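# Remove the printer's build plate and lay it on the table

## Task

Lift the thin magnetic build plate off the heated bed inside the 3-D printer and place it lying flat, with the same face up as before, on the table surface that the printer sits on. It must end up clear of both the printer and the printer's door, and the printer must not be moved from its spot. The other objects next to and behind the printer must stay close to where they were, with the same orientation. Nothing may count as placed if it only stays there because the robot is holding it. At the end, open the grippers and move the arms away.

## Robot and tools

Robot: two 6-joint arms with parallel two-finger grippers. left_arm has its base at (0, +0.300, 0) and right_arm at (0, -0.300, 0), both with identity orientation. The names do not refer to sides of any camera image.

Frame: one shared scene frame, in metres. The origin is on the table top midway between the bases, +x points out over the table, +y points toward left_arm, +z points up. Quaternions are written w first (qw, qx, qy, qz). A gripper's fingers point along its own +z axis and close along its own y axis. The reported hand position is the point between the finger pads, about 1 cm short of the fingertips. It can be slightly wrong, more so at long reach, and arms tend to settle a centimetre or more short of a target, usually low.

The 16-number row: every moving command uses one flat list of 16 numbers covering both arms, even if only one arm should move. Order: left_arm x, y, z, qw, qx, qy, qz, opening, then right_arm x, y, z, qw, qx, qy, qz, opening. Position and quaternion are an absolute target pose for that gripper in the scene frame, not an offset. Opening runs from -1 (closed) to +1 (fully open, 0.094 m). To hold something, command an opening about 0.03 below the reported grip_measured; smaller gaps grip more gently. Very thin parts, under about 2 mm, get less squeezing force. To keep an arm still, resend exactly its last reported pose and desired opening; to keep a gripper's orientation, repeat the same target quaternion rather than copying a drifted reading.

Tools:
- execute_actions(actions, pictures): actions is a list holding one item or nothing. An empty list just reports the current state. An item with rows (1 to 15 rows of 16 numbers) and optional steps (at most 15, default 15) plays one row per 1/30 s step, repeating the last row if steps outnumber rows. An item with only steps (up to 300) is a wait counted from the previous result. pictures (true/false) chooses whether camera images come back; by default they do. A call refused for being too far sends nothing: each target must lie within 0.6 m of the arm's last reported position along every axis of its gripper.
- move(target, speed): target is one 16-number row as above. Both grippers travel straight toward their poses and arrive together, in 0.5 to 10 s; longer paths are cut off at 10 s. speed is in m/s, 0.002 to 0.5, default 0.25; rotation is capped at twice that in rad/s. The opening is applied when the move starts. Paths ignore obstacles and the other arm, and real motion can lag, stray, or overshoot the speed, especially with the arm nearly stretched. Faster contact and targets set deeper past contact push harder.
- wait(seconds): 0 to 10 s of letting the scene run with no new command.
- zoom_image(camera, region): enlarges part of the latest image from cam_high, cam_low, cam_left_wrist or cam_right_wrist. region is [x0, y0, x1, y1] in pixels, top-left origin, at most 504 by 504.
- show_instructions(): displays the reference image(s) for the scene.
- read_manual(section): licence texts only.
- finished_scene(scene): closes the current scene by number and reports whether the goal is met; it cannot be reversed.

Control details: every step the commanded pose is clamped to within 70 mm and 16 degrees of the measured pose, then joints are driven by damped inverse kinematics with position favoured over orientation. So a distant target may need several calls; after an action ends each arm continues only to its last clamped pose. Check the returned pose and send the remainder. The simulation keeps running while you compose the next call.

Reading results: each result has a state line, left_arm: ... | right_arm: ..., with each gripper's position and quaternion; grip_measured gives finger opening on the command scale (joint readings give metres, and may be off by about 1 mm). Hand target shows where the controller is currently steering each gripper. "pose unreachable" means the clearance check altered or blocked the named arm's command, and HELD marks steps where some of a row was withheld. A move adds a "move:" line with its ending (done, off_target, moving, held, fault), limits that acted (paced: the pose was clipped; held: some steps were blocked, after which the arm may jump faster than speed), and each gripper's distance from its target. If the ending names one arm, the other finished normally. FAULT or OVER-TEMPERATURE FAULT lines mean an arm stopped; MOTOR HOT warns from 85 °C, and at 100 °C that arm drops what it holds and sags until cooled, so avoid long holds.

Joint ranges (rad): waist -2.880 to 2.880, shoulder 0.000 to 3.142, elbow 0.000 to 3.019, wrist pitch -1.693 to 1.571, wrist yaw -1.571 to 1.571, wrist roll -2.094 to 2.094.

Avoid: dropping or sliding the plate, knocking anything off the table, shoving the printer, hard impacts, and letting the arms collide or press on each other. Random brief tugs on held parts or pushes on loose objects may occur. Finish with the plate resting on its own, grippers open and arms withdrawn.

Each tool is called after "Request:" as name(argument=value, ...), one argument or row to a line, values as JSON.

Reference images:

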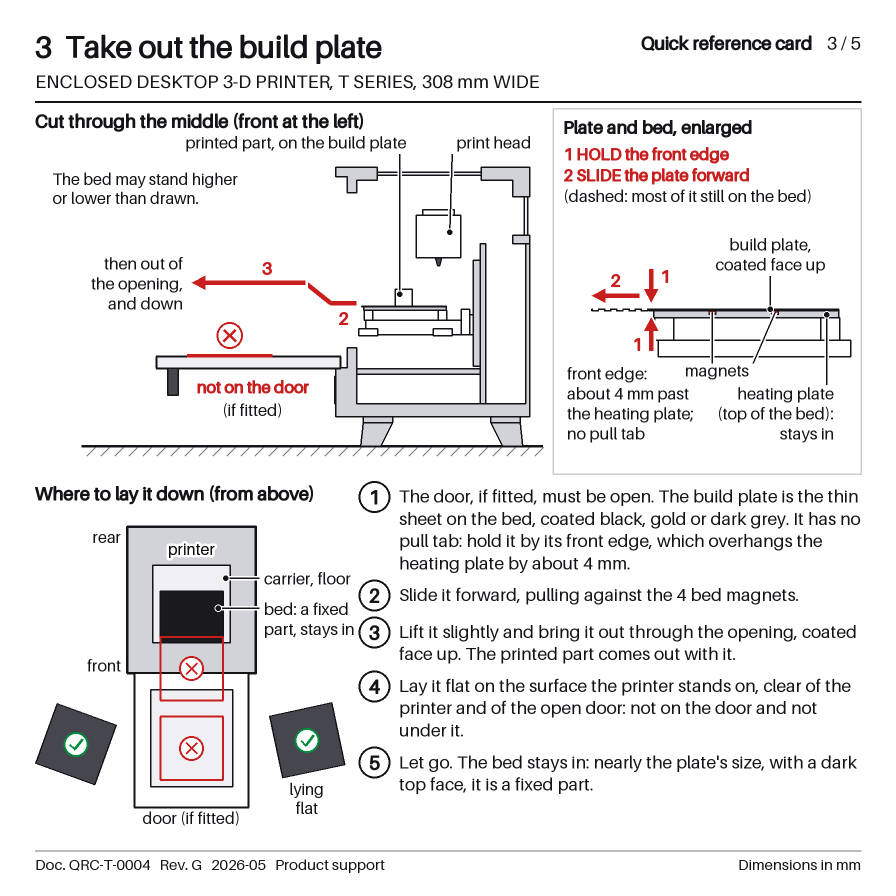

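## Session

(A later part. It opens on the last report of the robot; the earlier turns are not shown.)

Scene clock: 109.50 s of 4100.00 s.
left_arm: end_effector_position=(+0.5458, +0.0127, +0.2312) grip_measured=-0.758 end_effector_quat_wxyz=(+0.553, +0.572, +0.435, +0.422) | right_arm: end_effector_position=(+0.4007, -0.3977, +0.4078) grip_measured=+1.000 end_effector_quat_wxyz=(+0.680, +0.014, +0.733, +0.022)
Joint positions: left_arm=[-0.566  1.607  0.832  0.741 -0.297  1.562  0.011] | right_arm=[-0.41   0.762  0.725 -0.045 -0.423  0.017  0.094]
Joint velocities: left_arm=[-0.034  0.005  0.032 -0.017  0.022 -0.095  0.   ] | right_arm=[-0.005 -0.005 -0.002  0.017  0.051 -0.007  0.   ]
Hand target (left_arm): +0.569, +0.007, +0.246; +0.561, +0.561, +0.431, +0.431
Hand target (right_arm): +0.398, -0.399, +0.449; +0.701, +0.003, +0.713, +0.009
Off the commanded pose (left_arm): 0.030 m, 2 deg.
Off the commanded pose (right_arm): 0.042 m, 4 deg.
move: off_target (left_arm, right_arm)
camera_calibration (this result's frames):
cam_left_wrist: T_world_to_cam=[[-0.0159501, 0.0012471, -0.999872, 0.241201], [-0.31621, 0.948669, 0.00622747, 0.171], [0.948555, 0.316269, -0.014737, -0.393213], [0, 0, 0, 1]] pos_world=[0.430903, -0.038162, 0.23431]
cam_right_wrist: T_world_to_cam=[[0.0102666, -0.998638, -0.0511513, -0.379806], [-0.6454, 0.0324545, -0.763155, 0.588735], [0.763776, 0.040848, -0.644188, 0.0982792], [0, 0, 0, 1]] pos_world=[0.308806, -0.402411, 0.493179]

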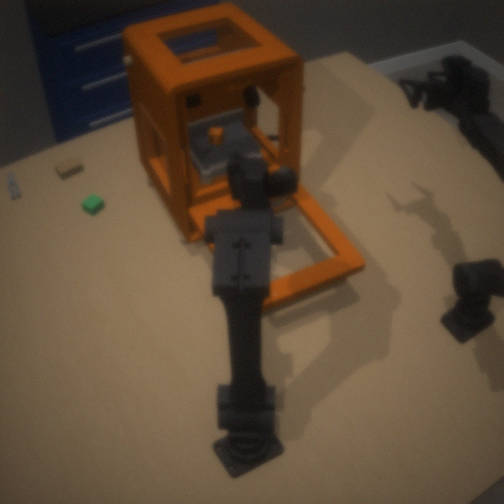

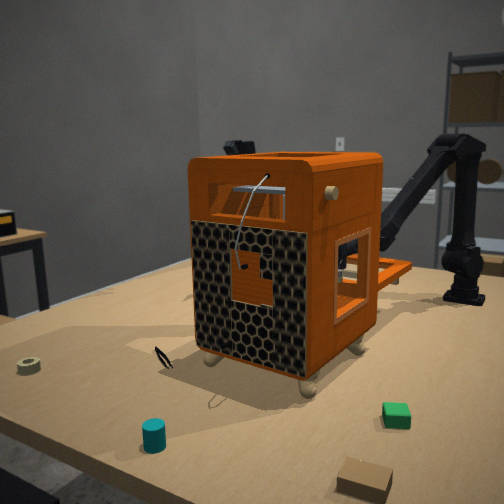

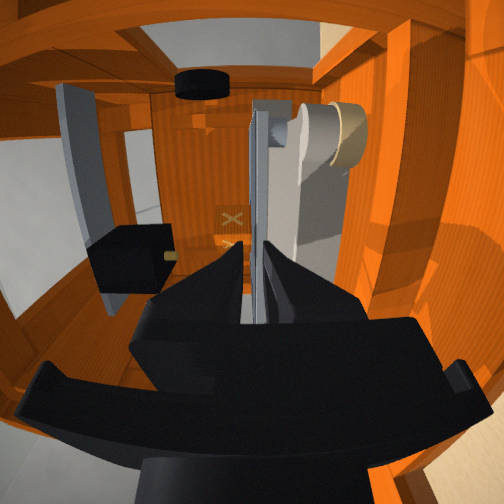

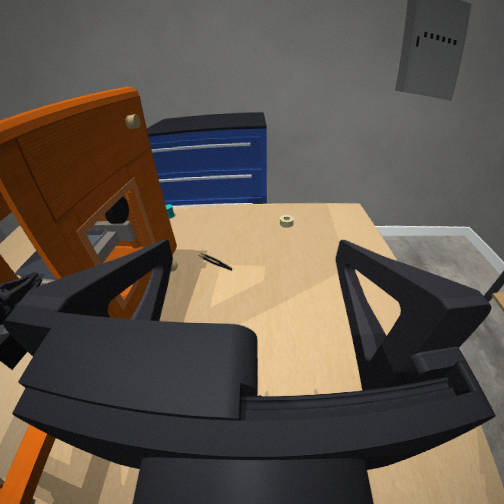

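Request:
move(
  target=[0.578,0.004,0.2495,0.5607,0.5607,0.4306,0.4306,-0.76,0.4,-0.4,0.45,0.701,0.003,0.713,0.009,1],
  speed=0.008,
)

Request:
zoom_image(
  camera="cam_left_wrist",
  region=[190, 180, 330, 320],
)

Scene clock: 118.23 s of 4100.00 s.
left_arm: end_effector_position=(+0.5463, +0.0125, +0.2315) grip_measured=-0.758 end_effector_quat_wxyz=(+0.553, +0.572, +0.435, +0.422) | right_arm: end_effector_position=(+0.4007, -0.3977, +0.4103) grip_measured=+1.000 end_effector_quat_wxyz=(+0.681, +0.013, +0.732, +0.022)
Joint positions: left_arm=[-0.565  1.607  0.834  0.739 -0.297  1.564  0.011] | right_arm=[-0.41   0.761  0.729 -0.045 -0.423  0.017  0.094]
Joint velocities: left_arm=[-0.005 -0.005  0.017 -0.022 -0.007 -0.051  0.   ] | right_arm=[ 0.005 -0.005  0.007  0.012 -0.066  0.051  0.   ]
Hand target (left_arm): +0.575, +0.006, +0.249; +0.561, +0.561, +0.431, +0.431
Hand target (right_arm): +0.398, -0.399, +0.449; +0.701, +0.002, +0.713, +0.009
Off the commanded pose (left_arm): 0.037 m, 2 deg.
Off the commanded pose (right_arm): 0.040 m, 4 deg.
After step 90, 0.23 s passed at rest.
move: off_target (left_arm, right_arm)
camera_calibration (this result's frames):
cam_left_wrist: T_world_to_cam=[[-0.0163042, 0.00274364, -0.999863, 0.24172], [-0.315811, 0.94879, 0.00775323, 0.170761], [0.948682, 0.315894, -0.0146028, -0.393718], [0, 0, 0, 1]] pos_world=[0.431382, -0.0383062, 0.234613]
cam_right_wrist: T_world_to_cam=[[0.0108406, -0.998717, -0.0494678, -0.380572], [-0.642461, 0.0309522, -0.765693, 0.589903], [0.766242, 0.0400817, -0.641301, 0.097388], [0, 0, 0, 1]] pos_world=[0.308492, -0.402246, 0.495314]

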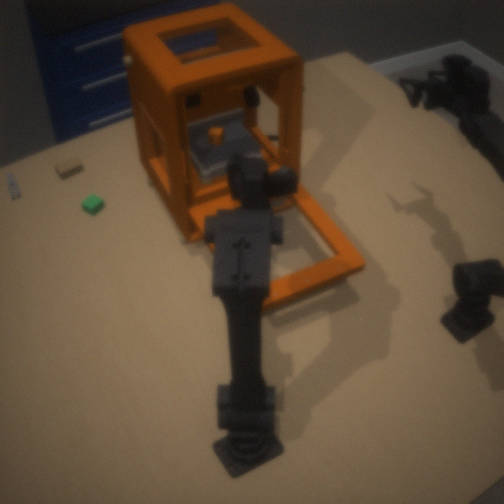

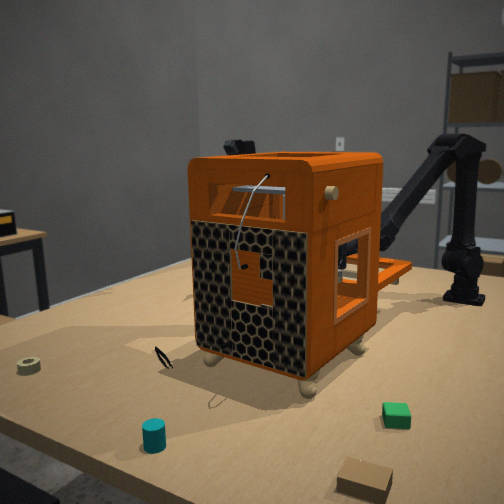

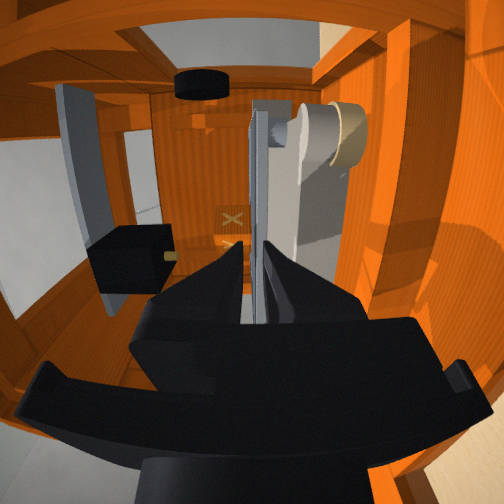

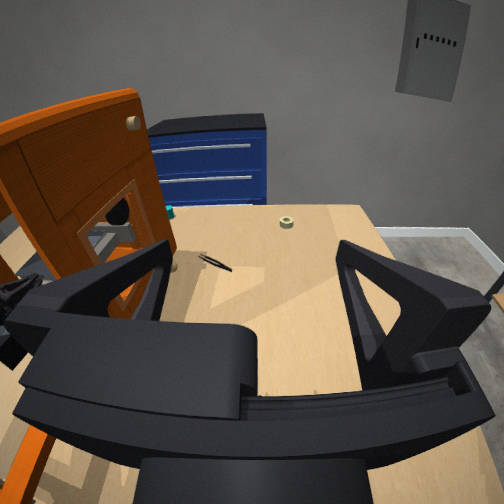

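Region (190, 180, 330, 320) of cam_left_wrist's 504x504 image, scaled by 3.600, with more detail than that image has.

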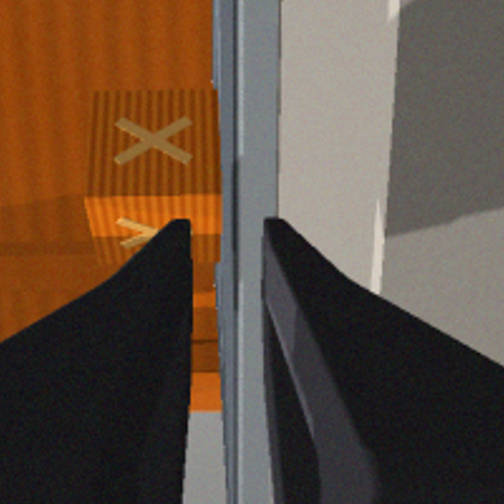

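Request:
move(
  target=[0.563,0.008,0.2475,0.5607,0.5607,0.4306,0.4306,-1,0.4,-0.4,0.45,0.701,0.003,0.713,0.009,1],
  speed=0.01,
)

Request:
zoom_image(
  camera="cam_left_wrist",
  region=[190, 180, 330, 320],
)

Scene clock: 126.37 s of 4100.00 s.
left_arm: end_effector_position=(+0.5453, +0.0126, +0.2300) grip_measured=-0.981 end_effector_quat_wxyz=(+0.552, +0.573, +0.435, +0.422) | right_arm: end_effector_position=(+0.4006, -0.3976, +0.4078) grip_measured=+1.000 end_effector_quat_wxyz=(+0.680, +0.013, +0.733, +0.022)
Joint positions: left_arm=[-0.566  1.607  0.831  0.739 -0.297  1.564  0.001] | right_arm=[-0.41   0.761  0.724 -0.045 -0.423  0.017  0.094]
Joint velocities: left_arm=[-0.005 -0.015 -0.012 -0.002  0.007 -0.051  0.   ] | right_arm=[-0.015 -0.015 -0.027 -0.017 -0.007 -0.066  0.   ]
Hand target (left_arm): +0.562, +0.009, +0.247; +0.561, +0.561, +0.431, +0.431
Hand target (right_arm): +0.398, -0.399, +0.449; +0.701, +0.003, +0.713, +0.009
Off the commanded pose (left_arm): 0.025 m, 2 deg.
Off the commanded pose (right_arm): 0.042 m, 4 deg.
After step 90, 0.93 s passed at rest.
move: off_target (left_arm, right_arm)
camera_calibration (this result's frames):
cam_left_wrist: T_world_to_cam=[[-0.0185557, 0.00418774, -0.999819, 0.241435], [-0.315067, 0.949018, 0.00982231, 0.169564], [0.948888, 0.315193, -0.0162902, -0.392586], [0, 0, 0, 1]] pos_world=[0.430424, -0.0381903, 0.23333]
cam_right_wrist: T_world_to_cam=[[0.0106469, -0.998633, -0.0511799, -0.379835], [-0.645402, 0.0322311, -0.763162, 0.588512], [0.763769, 0.0411569, -0.644177, 0.0984253], [0, 0, 0, 1]] pos_world=[0.308697, -0.402335, 0.493094]

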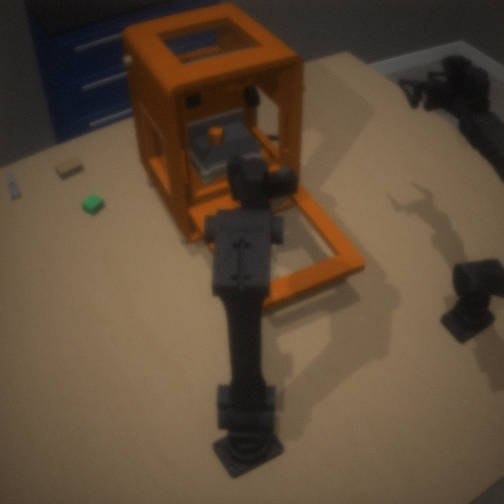

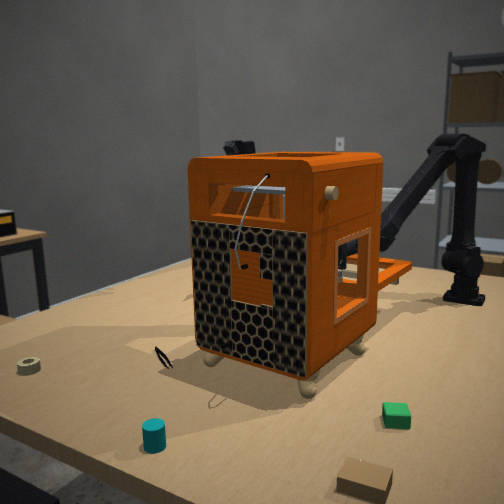

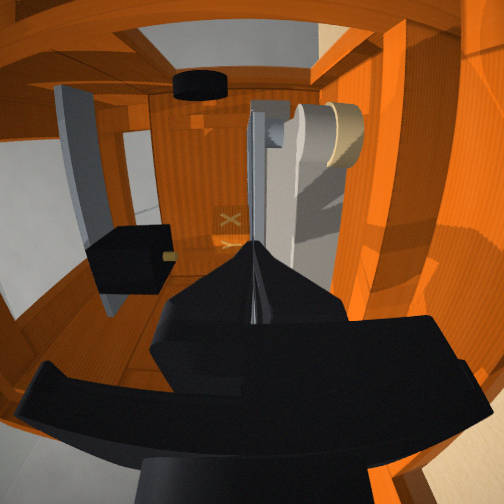

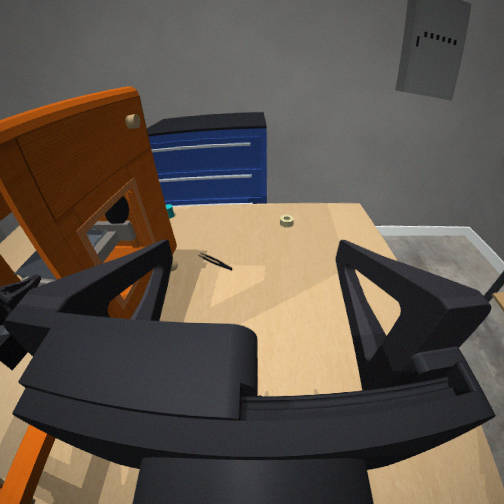

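Region (190, 180, 330, 320) of cam_left_wrist's 504x504 image, scaled by 3.600, with more detail than that image has.

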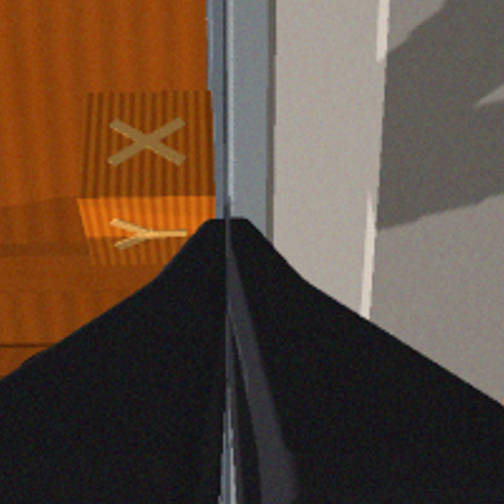

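Request:
move(
  target=[0.505,0.016,0.247,0.5607,0.5607,0.4306,0.4306,-1,0.4,-0.4,0.45,0.701,0.003,0.713,0.009,1],
  speed=0.02,
)

Scene clock: 130.73 s of 4100.00 s.
left_arm: end_effector_position=(+0.5126, +0.0183, +0.2298) grip_measured=-0.981 end_effector_quat_wxyz=(+0.546, +0.572, +0.440, +0.426) | right_arm: end_effector_position=(+0.4007, -0.3977, +0.4101) grip_measured=+1.000 end_effector_quat_wxyz=(+0.681, +0.013, +0.732, +0.022)
Joint positions: left_arm=[-0.603  1.538  0.749  0.746 -0.35   1.564  0.001] | right_arm=[-0.41   0.761  0.729 -0.046 -0.423  0.017  0.094]
Joint velocities: left_arm=[ 0.015 -0.005  0.007 -0.012  0.051  0.081 -0.001] | right_arm=[-0.005 -0.005  0.002 -0.007 -0.022 -0.007  0.   ]
Hand target (left_arm): +0.505, +0.016, +0.247; +0.561, +0.561, +0.431, +0.431
Hand target (right_arm): +0.398, -0.399, +0.449; +0.701, +0.003, +0.713, +0.009
Off the commanded pose (left_arm): 0.019 m, 2 deg.
Off the commanded pose (right_arm): 0.040 m, 4 deg.
move: off_target (left_arm, right_arm)
camera_calibration (this result's frames):
cam_left_wrist: T_world_to_cam=[[-0.0229022, 0.00919174, -0.999695, 0.242696], [-0.330496, 0.943668, 0.016248, 0.16035], [0.94353, 0.330767, -0.0185743, -0.360364], [0, 0, 0, 1]] pos_world=[0.398568, -0.034351, 0.233324]
cam_right_wrist: T_world_to_cam=[[0.0107884, -0.998694, -0.0499348, -0.380355], [-0.643264, 0.0313014, -0.765004, 0.589867], [0.765569, 0.0403745, -0.642086, 0.097942], [0, 0, 0, 1]] pos_world=[0.308562, -0.402277, 0.495145]

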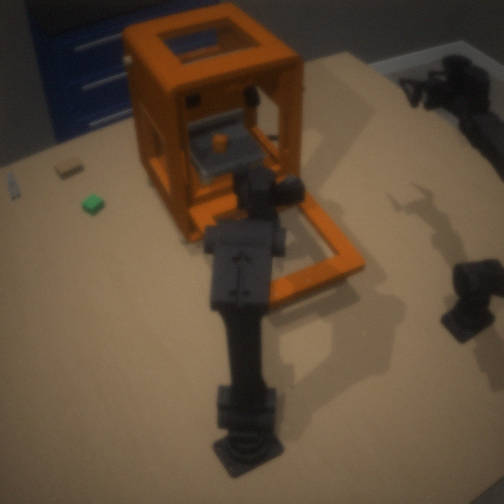

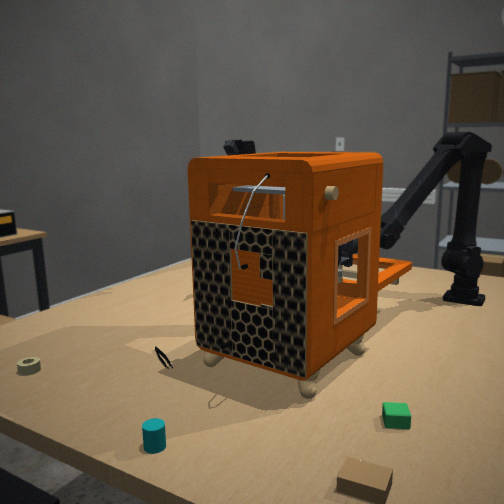

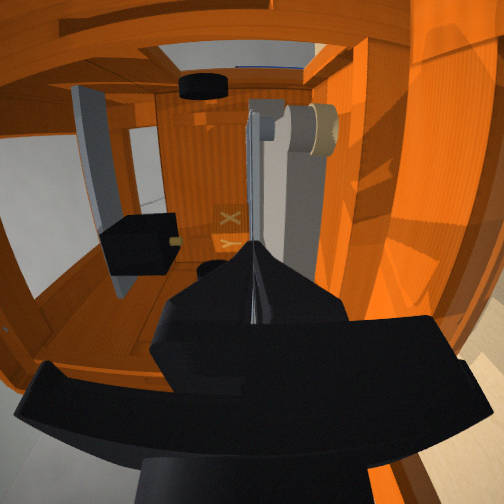

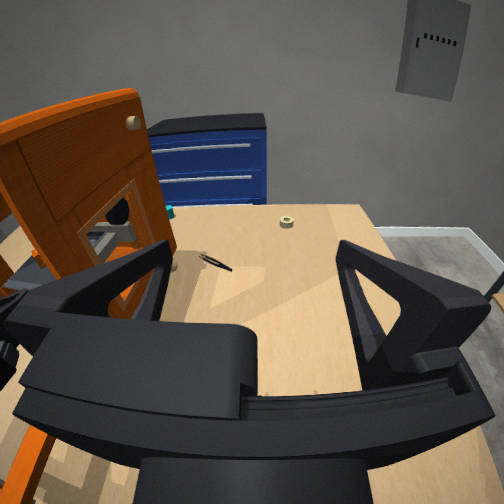

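Request:
move(
  target=[0.513,0.018,0.247,0.5607,0.5607,0.4306,0.4306,-0.84,0.4,-0.4,0.45,0.701,0.003,0.713,0.009,1],
  speed=0.02,
)

Request:
move(
  target=[0.548,0.008,0.247,0.5607,0.5607,0.4306,0.4306,-0.84,0.4,-0.4,0.45,0.701,0.003,0.713,0.009,1],
  speed=0.015,
)

Request:
zoom_image(
  camera="cam_left_wrist",
  region=[190, 180, 330, 320],
)

Scene clock: 137.67 s of 4100.00 s.
left_arm: end_effector_position=(+0.5123, +0.0172, +0.2298) grip_measured=-0.842 end_effector_quat_wxyz=(+0.547, +0.573, +0.438, +0.424) | right_arm: end_effector_position=(+0.4006, -0.3976, +0.4084) grip_measured=+1.000 end_effector_quat_wxyz=(+0.680, +0.013, +0.733, +0.022)
Joint positions: left_arm=[-0.603  1.538  0.749  0.746 -0.343  1.564  0.007] | right_arm=[-0.41   0.761  0.726 -0.046 -0.423  0.017  0.094]
Joint velocities: left_arm=[-0.005 -0.015 -0.022  0.002 -0.022 -0.007  0.   ] | right_arm=[-0.024 -0.015  0.002 -0.017 -0.022  0.022  0.   ]
Hand target (left_arm): +0.513, +0.018, +0.247; +0.561, +0.561, +0.431, +0.431
Hand target (right_arm): +0.398, -0.399, +0.449; +0.701, +0.003, +0.713, +0.009
Off the commanded pose (left_arm): 0.017 m, 2 deg.
Off the commanded pose (right_arm): 0.042 m, 4 deg.
After step 90, 1.70 s passed at rest.
move: off_target (left_arm, right_arm)
camera_calibration (this result's frames):
cam_left_wrist: T_world_to_cam=[[-0.0230018, 0.00910956, -0.999694, 0.242736], [-0.324372, 0.945793, 0.0160818, 0.158139], [0.94565, 0.324643, -0.0188, -0.36067], [0, 0, 0, 1]] pos_world=[0.397947, -0.0346884, 0.233337]
cam_right_wrist: T_world_to_cam=[[0.0106648, -0.99864, -0.0510243, -0.379887], [-0.645135, 0.032115, -0.763393, 0.588982], [0.763994, 0.041059, -0.643916, 0.0986017], [0, 0, 0, 1]] pos_world=[0.308693, -0.402334, 0.493732]

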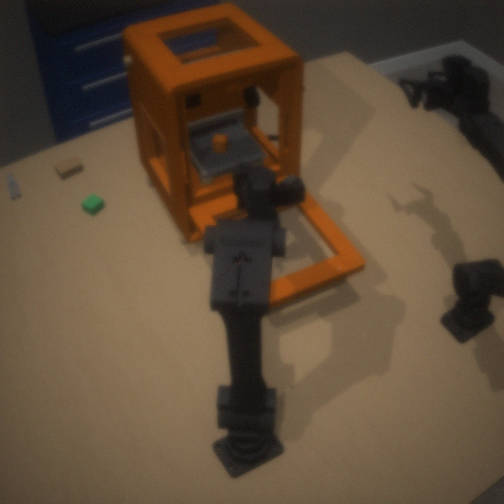

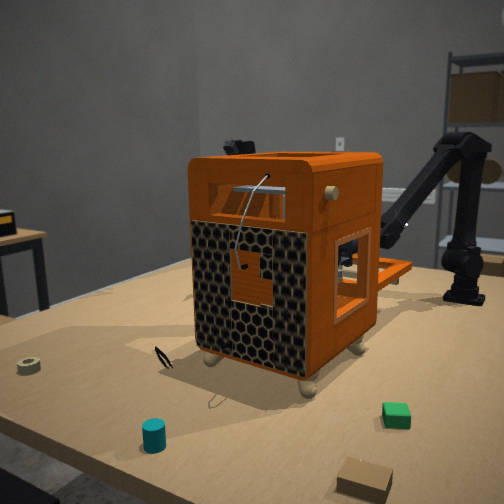

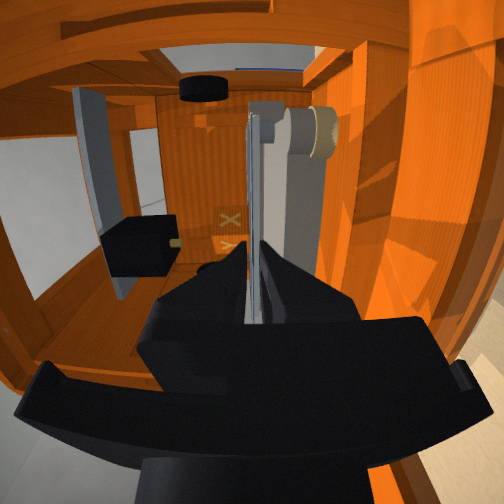

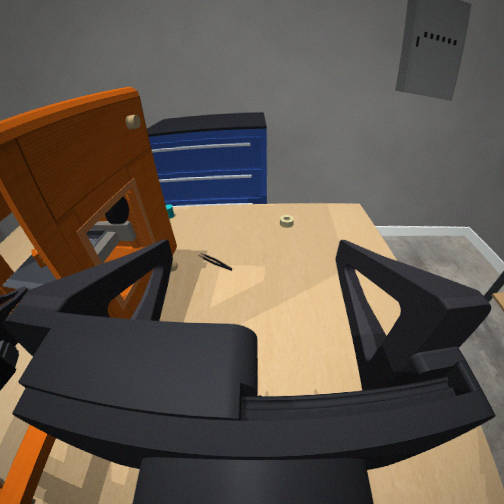

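Scene clock: 140.80 s of 4100.00 s.
left_arm: end_effector_position=(+0.5304, +0.0131, +0.2322) grip_measured=-0.842 end_effector_quat_wxyz=(+0.552, +0.572, +0.435, +0.423) | right_arm: end_effector_position=(+0.4007, -0.3977, +0.4098) grip_measured=+1.000 end_effector_quat_wxyz=(+0.681, +0.013, +0.732, +0.022)
Joint positions: left_arm=[-0.584  1.576  0.796  0.746 -0.318  1.564  0.007] | right_arm=[-0.41   0.761  0.728 -0.046 -0.423  0.017  0.094]
Joint velocities: left_arm=[-0.005 -0.005 -0.012  0.007 -0.007  0.022 -0.   ] | right_arm=[-0.015 -0.015  0.007 -0.002  0.007 -0.037  0.   ]
Hand target (left_arm): +0.547, +0.009, +0.247; +0.561, +0.561, +0.431, +0.431
Hand target (right_arm): +0.398, -0.399, +0.449; +0.701, +0.003, +0.713, +0.009
Off the commanded pose (left_arm): 0.024 m, 2 deg.
Off the commanded pose (right_arm): 0.040 m, 4 deg.
move: off_target (left_arm, right_arm)
camera_calibration (this result's frames):
cam_left_wrist: T_world_to_cam=[[-0.0156031, 0.00310276, -0.999873, 0.241815], [-0.317614, 0.948187, 0.00789877, 0.166133], [0.948092, 0.317697, -0.0138092, -0.378714], [0, 0, 0, 1]] pos_world=[0.415595, -0.0379589, 0.235243]
cam_right_wrist: T_world_to_cam=[[0.0107709, -0.998687, -0.0500905, -0.380288], [-0.643532, 0.0314178, -0.764775, 0.589741], [0.765344, 0.0404721, -0.642348, 0.0980364], [0, 0, 0, 1]] pos_world=[0.308581, -0.402285, 0.494943]

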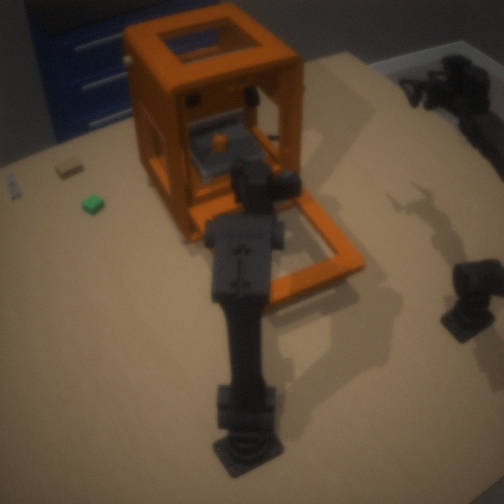

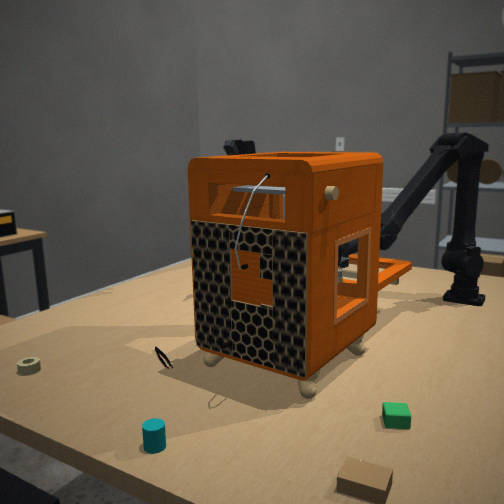

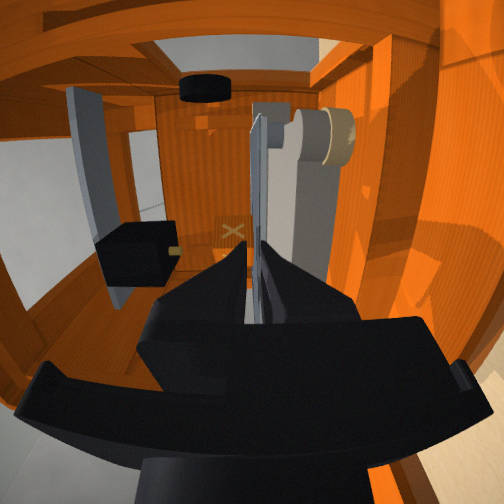

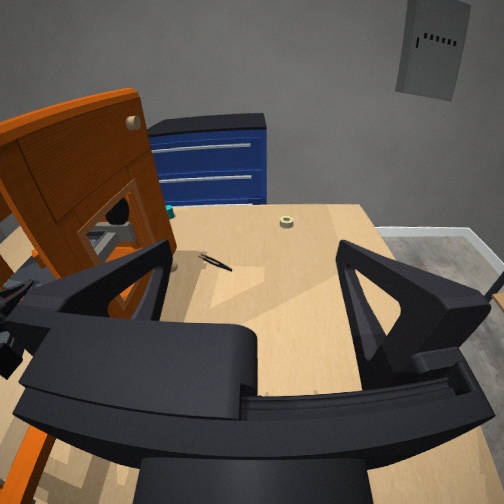

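Region (190, 180, 330, 320) of cam_left_wrist's 504x504 image, scaled by 3.600, with more detail than that image has.

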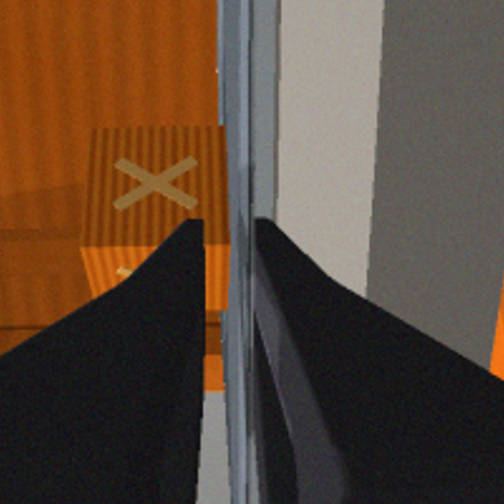

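Request:
move(
  target=[0.548,0.008,0.247,0.5607,0.5607,0.4306,0.4306,-1,0.4,-0.4,0.45,0.701,0.003,0.713,0.009,1],
  speed=0.015,
)

Request:
move(
  target=[0.45,0.022,0.25,0.5607,0.5607,0.4306,0.4306,-1,0.4,-0.4,0.45,0.701,0.003,0.713,0.009,1],
  speed=0.04,
)

Request:
move(
  target=[0.30,0.04,0.265,0.5607,0.5607,0.4306,0.4306,-1,0.4,-0.4,0.45,0.701,0.003,0.713,0.009,1],
  speed=0.05,
)

Scene clock: 153.90 s of 4100.00 s.
left_arm: end_effector_position=(+0.5304, +0.0131, +0.2322) grip_measured=-0.978 end_effector_quat_wxyz=(+0.552, +0.572, +0.435, +0.423) | right_arm: end_effector_position=(+0.4006, -0.3976, +0.4080) grip_measured=+1.000 end_effector_quat_wxyz=(+0.680, +0.013, +0.733, +0.022)
Joint positions: left_arm=[-0.584  1.576  0.796  0.746 -0.318  1.564  0.001] | right_arm=[-0.41   0.761  0.725 -0.046 -0.423  0.017  0.094]
Joint velocities: left_arm=[ 0.005  0.005 -0.007  0.007  0.022 -0.007  0.   ] | right_arm=[-0.005 -0.015  0.002  0.002 -0.066  0.066  0.   ]
Hand target (left_arm): +0.547, +0.009, +0.247; +0.561, +0.561, +0.431, +0.431
Hand target (right_arm): +0.398, -0.399, +0.449; +0.701, +0.003, +0.713, +0.009
Off the commanded pose (left_arm): 0.024 m, 2 deg.
Off the commanded pose (right_arm): 0.042 m, 4 deg.
After step 90, 7.20 s passed at rest.
move: off_target (left_arm, right_arm)
camera_calibration (this result's frames):
cam_left_wrist: T_world_to_cam=[[-0.0156031, 0.00310276, -0.999873, 0.241815], [-0.317614, 0.948187, 0.00789877, 0.166133], [0.948092, 0.317697, -0.0138092, -0.378714], [0, 0, 0, 1]] pos_world=[0.415595, -0.0379589, 0.235243]
cam_right_wrist: T_world_to_cam=[[0.010629, -0.998625, -0.0513355, -0.379753], [-0.645669, 0.0323471, -0.762932, 0.588728], [0.763543, 0.0412549, -0.644438, 0.0987898], [0, 0, 0, 1]] pos_world=[0.30873, -0.40235, 0.493328]

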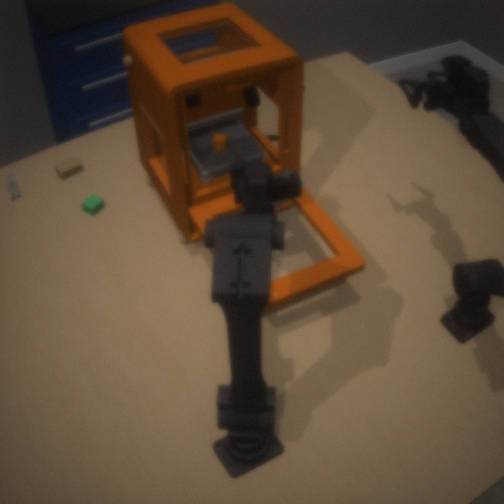

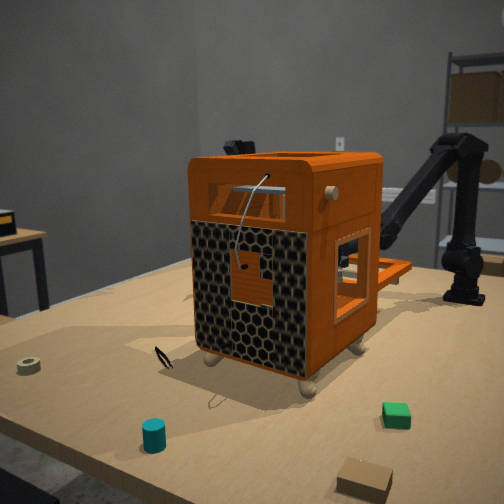

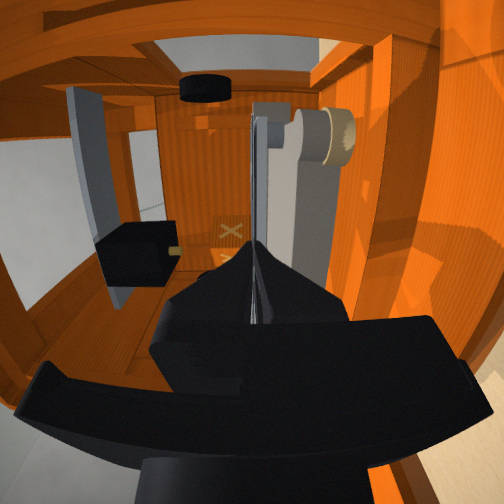

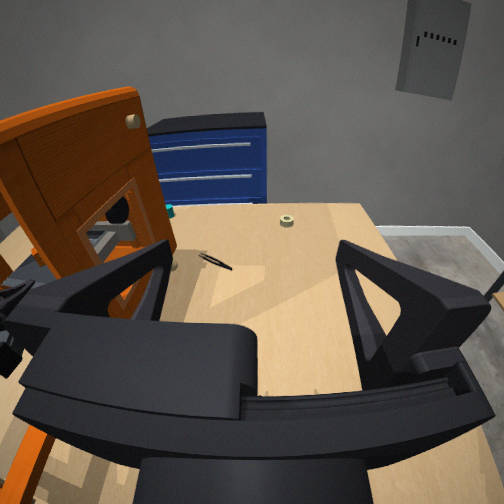

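Scene clock: 156.33 s of 4100.00 s.
left_arm: end_effector_position=(+0.4565, +0.0232, +0.2350) grip_measured=-0.978 end_effector_quat_wxyz=(+0.547, +0.571, +0.438, +0.428) | right_arm: end_effector_position=(+0.4007, -0.3977, +0.4101) grip_measured=+1.000 end_effector_quat_wxyz=(+0.681, +0.013, +0.732, +0.022)
Joint positions: left_arm=[-0.677  1.412  0.624  0.748 -0.424  1.564  0.001] | right_arm=[-0.41   0.761  0.729 -0.046 -0.423  0.017  0.094]
Joint velocities: left_arm=[-0.005  0.005 -0.002  0.012 -0.051  0.022 -0.001] | right_arm=[ 0.005 -0.024 -0.012  0.002 -0.007 -0.007  0.   ]
Hand target (left_arm): +0.451, +0.022, +0.251; +0.561, +0.561, +0.431, +0.431
Hand target (right_arm): +0.398, -0.399, +0.449; +0.701, +0.003, +0.713, +0.009
Off the commanded pose (left_arm): 0.016 m, 2 deg.
Off the commanded pose (right_arm): 0.040 m, 4 deg.
move: off_target (left_arm, right_arm)
camera_calibration (this result's frames):
cam_left_wrist: T_world_to_cam=[[-0.0183131, 0.00961653, -0.999786, 0.244463], [-0.330148, 0.943808, 0.0151254, 0.137162], [0.943752, 0.330354, -0.0141092, -0.310086], [0, 0, 0, 1]] pos_world=[0.342404, -0.0293676, 0.237961]
cam_right_wrist: T_world_to_cam=[[0.0107884, -0.998694, -0.0499348, -0.380355], [-0.643264, 0.0313014, -0.765004, 0.589867], [0.765569, 0.0403745, -0.642086, 0.097942], [0, 0, 0, 1]] pos_world=[0.308562, -0.402277, 0.495145]

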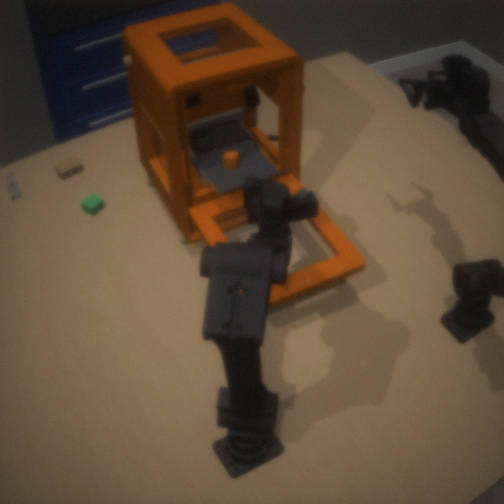

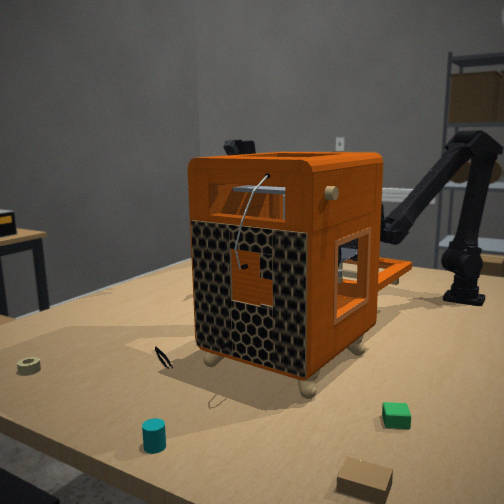

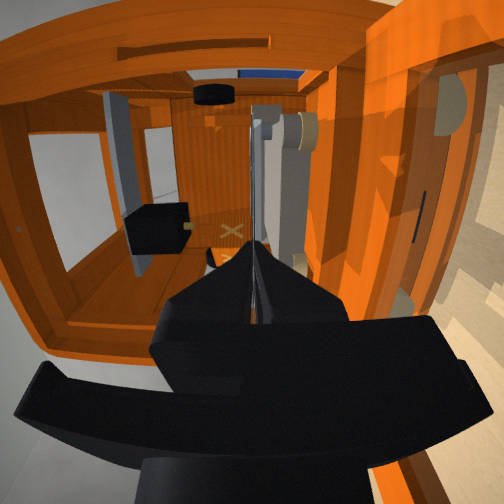

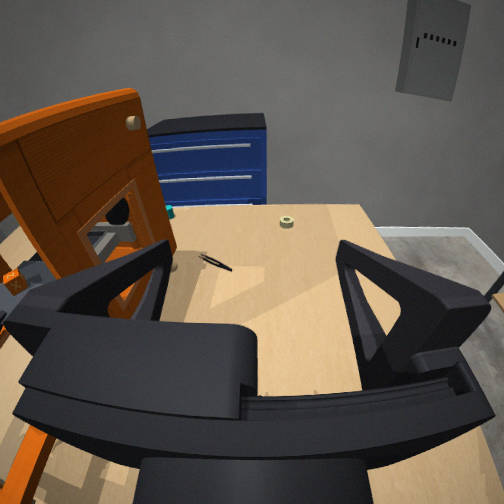

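Scene clock: 159.83 s of 4100.00 s.
left_arm: end_effector_position=(+0.3047, +0.0381, +0.2568) grip_measured=-0.978 end_effector_quat_wxyz=(+0.554, +0.566, +0.433, +0.430) | right_arm: end_effector_position=(+0.4006, -0.3976, +0.4077) grip_measured=+1.000 end_effector_quat_wxyz=(+0.679, +0.014, +0.733, +0.023)
Joint positions: left_arm=[-1.004  1.004  0.374  0.608 -0.747  1.563  0.001] | right_arm=[-0.41   0.761  0.725 -0.046 -0.423  0.017  0.094]
Joint velocities: left_arm=[ 0.034 -0.015  0.007 -0.012  0.037 -0.037  0.001] | right_arm=[ 0.024 -0.015  0.017  0.022 -0.095 -0.022  0.   ]
Hand target (left_arm): +0.301, +0.039, +0.266; +0.561, +0.561, +0.430, +0.432
Hand target (right_arm): +0.398, -0.399, +0.449; +0.701, +0.003, +0.713, +0.009
Off the commanded pose (left_arm): 0.010 m, 1 deg.
Off the commanded pose (right_arm): 0.042 m, 4 deg.
move: off_target (right_arm)
camera_calibration (this result's frames):
cam_left_wrist: T_world_to_cam=[[0.00061093, 0.00304559, -0.999995, 0.257828], [-0.32695, 0.945038, 0.00267846, 0.0748504], [0.945041, 0.326947, 0.00157311, -0.175704], [0, 0, 0, 1]] pos_world=[0.190362, -0.0140759, 0.257902]
cam_right_wrist: T_world_to_cam=[[0.010611, -0.998617, -0.051491, -0.379686], [-0.645936, 0.0324631, -0.762701, 0.588601], [0.763318, 0.041353, -0.644699, 0.0988837], [0, 0, 0, 1]] pos_world=[0.308748, -0.402358, 0.493127]

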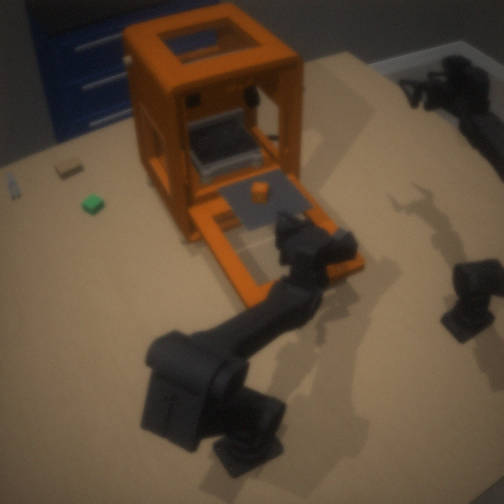

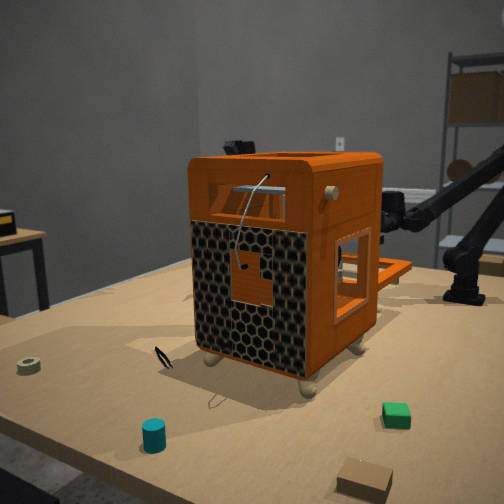

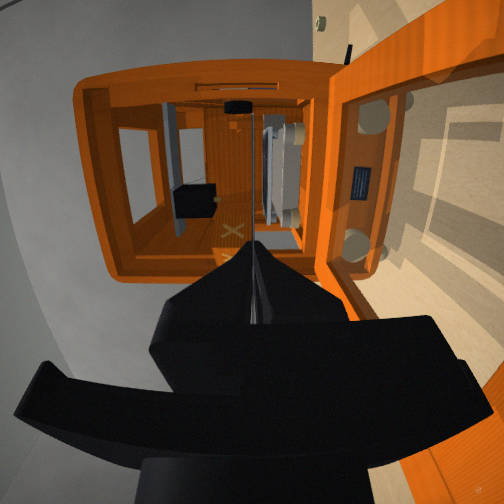

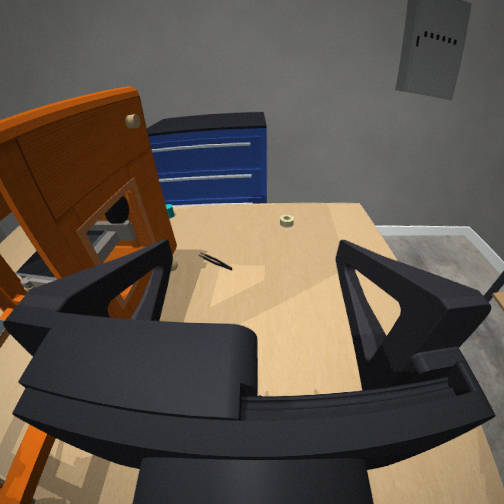

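Request:
move(
  target=[0.30,0.36,0.25,0.5,0.5,0.5,0.5,-1,0.4,-0.4,0.45,0.701,0.003,0.713,0.009,1],
  speed=0.1,
)

Request:
move(
  target=[0.42,0.41,0.07,0.430,0.561,0.561,0.430,-1,0.4,-0.4,0.45,0.701,0.003,0.713,0.009,1],
  speed=0.08,
)

Scene clock: 169.50 s of 4100.00 s.
left_arm: end_effector_position=(+0.2981, +0.3584, +0.2384) grip_measured=-0.978 end_effector_quat_wxyz=(+0.495, +0.503, +0.518, +0.483) | right_arm: end_effector_position=(+0.4007, -0.3977, +0.4101) grip_measured=+1.000 end_effector_quat_wxyz=(+0.681, +0.013, +0.732, +0.022)
Joint positions: left_arm=[0.434 0.358 0.153 0.159 0.431 1.563 0.001] | right_arm=[-0.41   0.761  0.729 -0.046 -0.423  0.017  0.094]
Joint velocities: left_arm=[-0.015 -0.005  0.017  0.002 -0.007  0.007  0.001] | right_arm=[ 0.005 -0.005  0.007 -0.007 -0.022 -0.037  0.   ]
Hand target (left_arm): +0.299, +0.359, +0.250; +0.501, +0.498, +0.505, +0.495
Hand target (right_arm): +0.398, -0.399, +0.449; +0.701, +0.003, +0.713, +0.009
Off the commanded pose (left_arm): 0.012 m, 3 deg.
Off the commanded pose (right_arm): 0.040 m, 4 deg.
After step 90, 3.10 s passed at rest.
move: off_target (left_arm, right_arm)
camera_calibration (this result's frames):
cam_left_wrist: T_world_to_cam=[[-0.0258175, -0.0314208, -0.999173, 0.258503], [-0.558927, 0.829135, -0.0116316, -0.115835], [0.828815, 0.558164, -0.0389681, -0.312719], [0, 0, 0, 1]] pos_world=[0.201117, 0.278713, 0.244756]
cam_right_wrist: T_world_to_cam=[[0.0107884, -0.998694, -0.0499348, -0.380355], [-0.643264, 0.0313014, -0.765004, 0.589867], [0.765569, 0.0403745, -0.642086, 0.097942], [0, 0, 0, 1]] pos_world=[0.308562, -0.402277, 0.495145]

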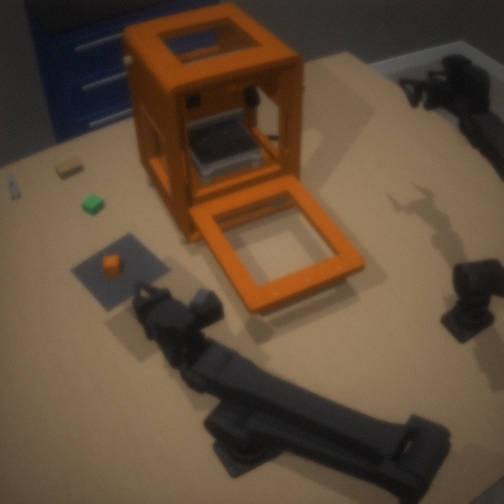

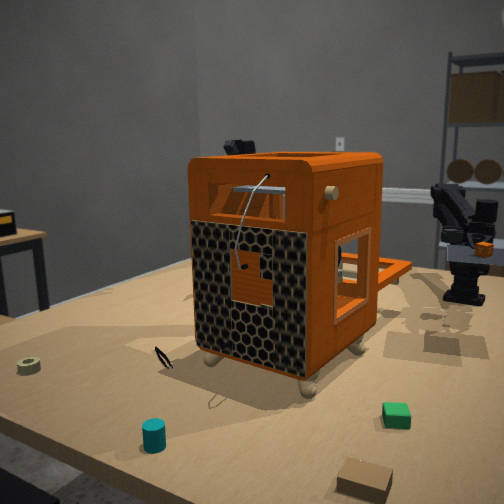

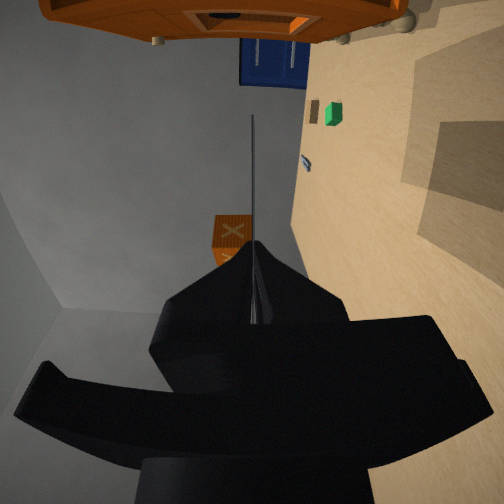

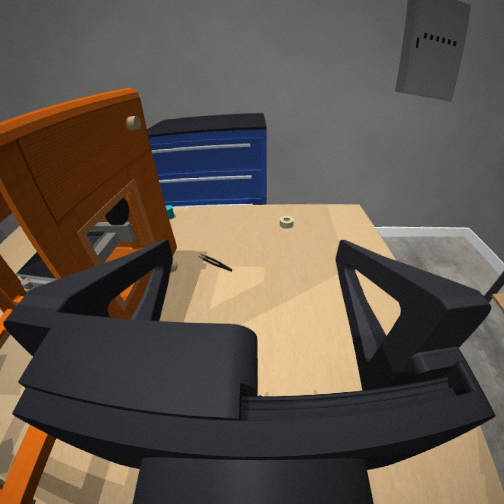

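Scene clock: 172.50 s of 4100.00 s.
left_arm: end_effector_position=(+0.3957, +0.4044, +0.0560) grip_measured=-0.978 end_effector_quat_wxyz=(+0.423, +0.561, +0.586, +0.404) | right_arm: end_effector_position=(+0.4006, -0.3976, +0.4080) grip_measured=+1.000 end_effector_quat_wxyz=(+0.680, +0.013, +0.733, +0.022)
Joint positions: left_arm=[0.424 1.591 0.253 0.987 0.403 1.67  0.001] | right_arm=[-0.41   0.761  0.725 -0.046 -0.423  0.017  0.094]
Joint velocities: left_arm=[-0.005 -0.015 -0.002  0.002  0.066 -0.095 -0.001] | right_arm=[-0.005  0.005 -0.002  0.012  0.022  0.037  0.   ]
Hand target (left_arm): +0.414, +0.408, +0.073; +0.431, +0.561, +0.561, +0.430
Hand target (right_arm): +0.398, -0.399, +0.449; +0.701, +0.003, +0.713, +0.009
Off the commanded pose (left_arm): 0.029 m, 4 deg.
Off the commanded pose (right_arm): 0.042 m, 4 deg.
move: off_target (left_arm, right_arm)
camera_calibration (this result's frames):
cam_left_wrist: T_world_to_cam=[[-0.301105, -0.0478242, -0.952391, 0.19316], [-0.541745, 0.830496, 0.129573, -0.116787], [0.78476, 0.554968, -0.275975, -0.394448], [0, 0, 0, 1]] pos_world=[0.30444, 0.325135, 0.0902383]
cam_right_wrist: T_world_to_cam=[[0.010629, -0.998625, -0.0513355, -0.379753], [-0.645669, 0.0323471, -0.762932, 0.588728], [0.763543, 0.0412549, -0.644438, 0.0987898], [0, 0, 0, 1]] pos_world=[0.30873, -0.40235, 0.493328]

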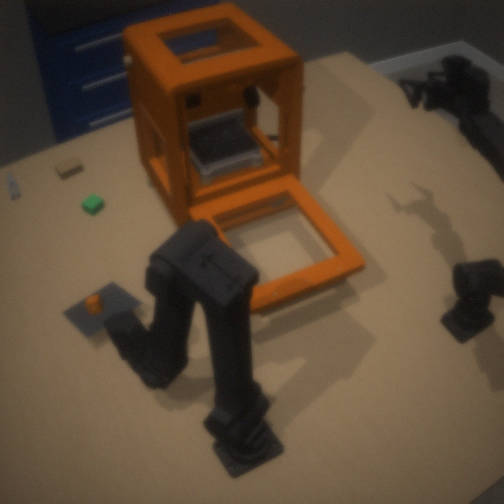

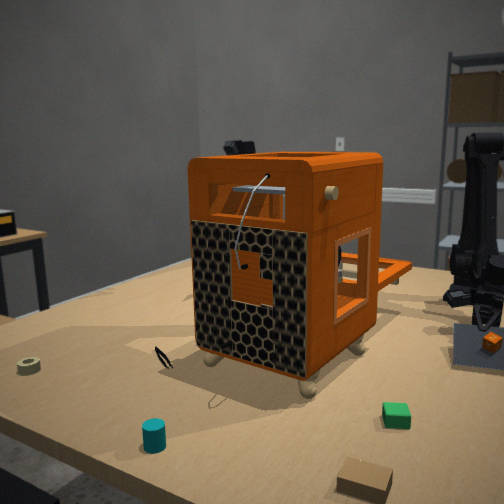

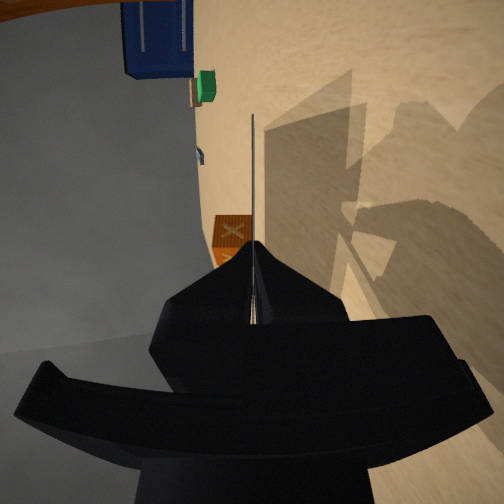

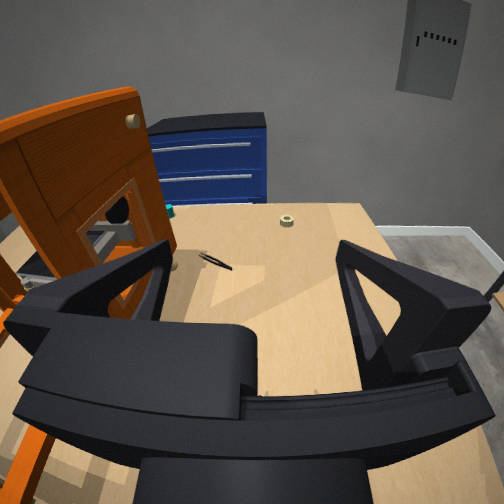

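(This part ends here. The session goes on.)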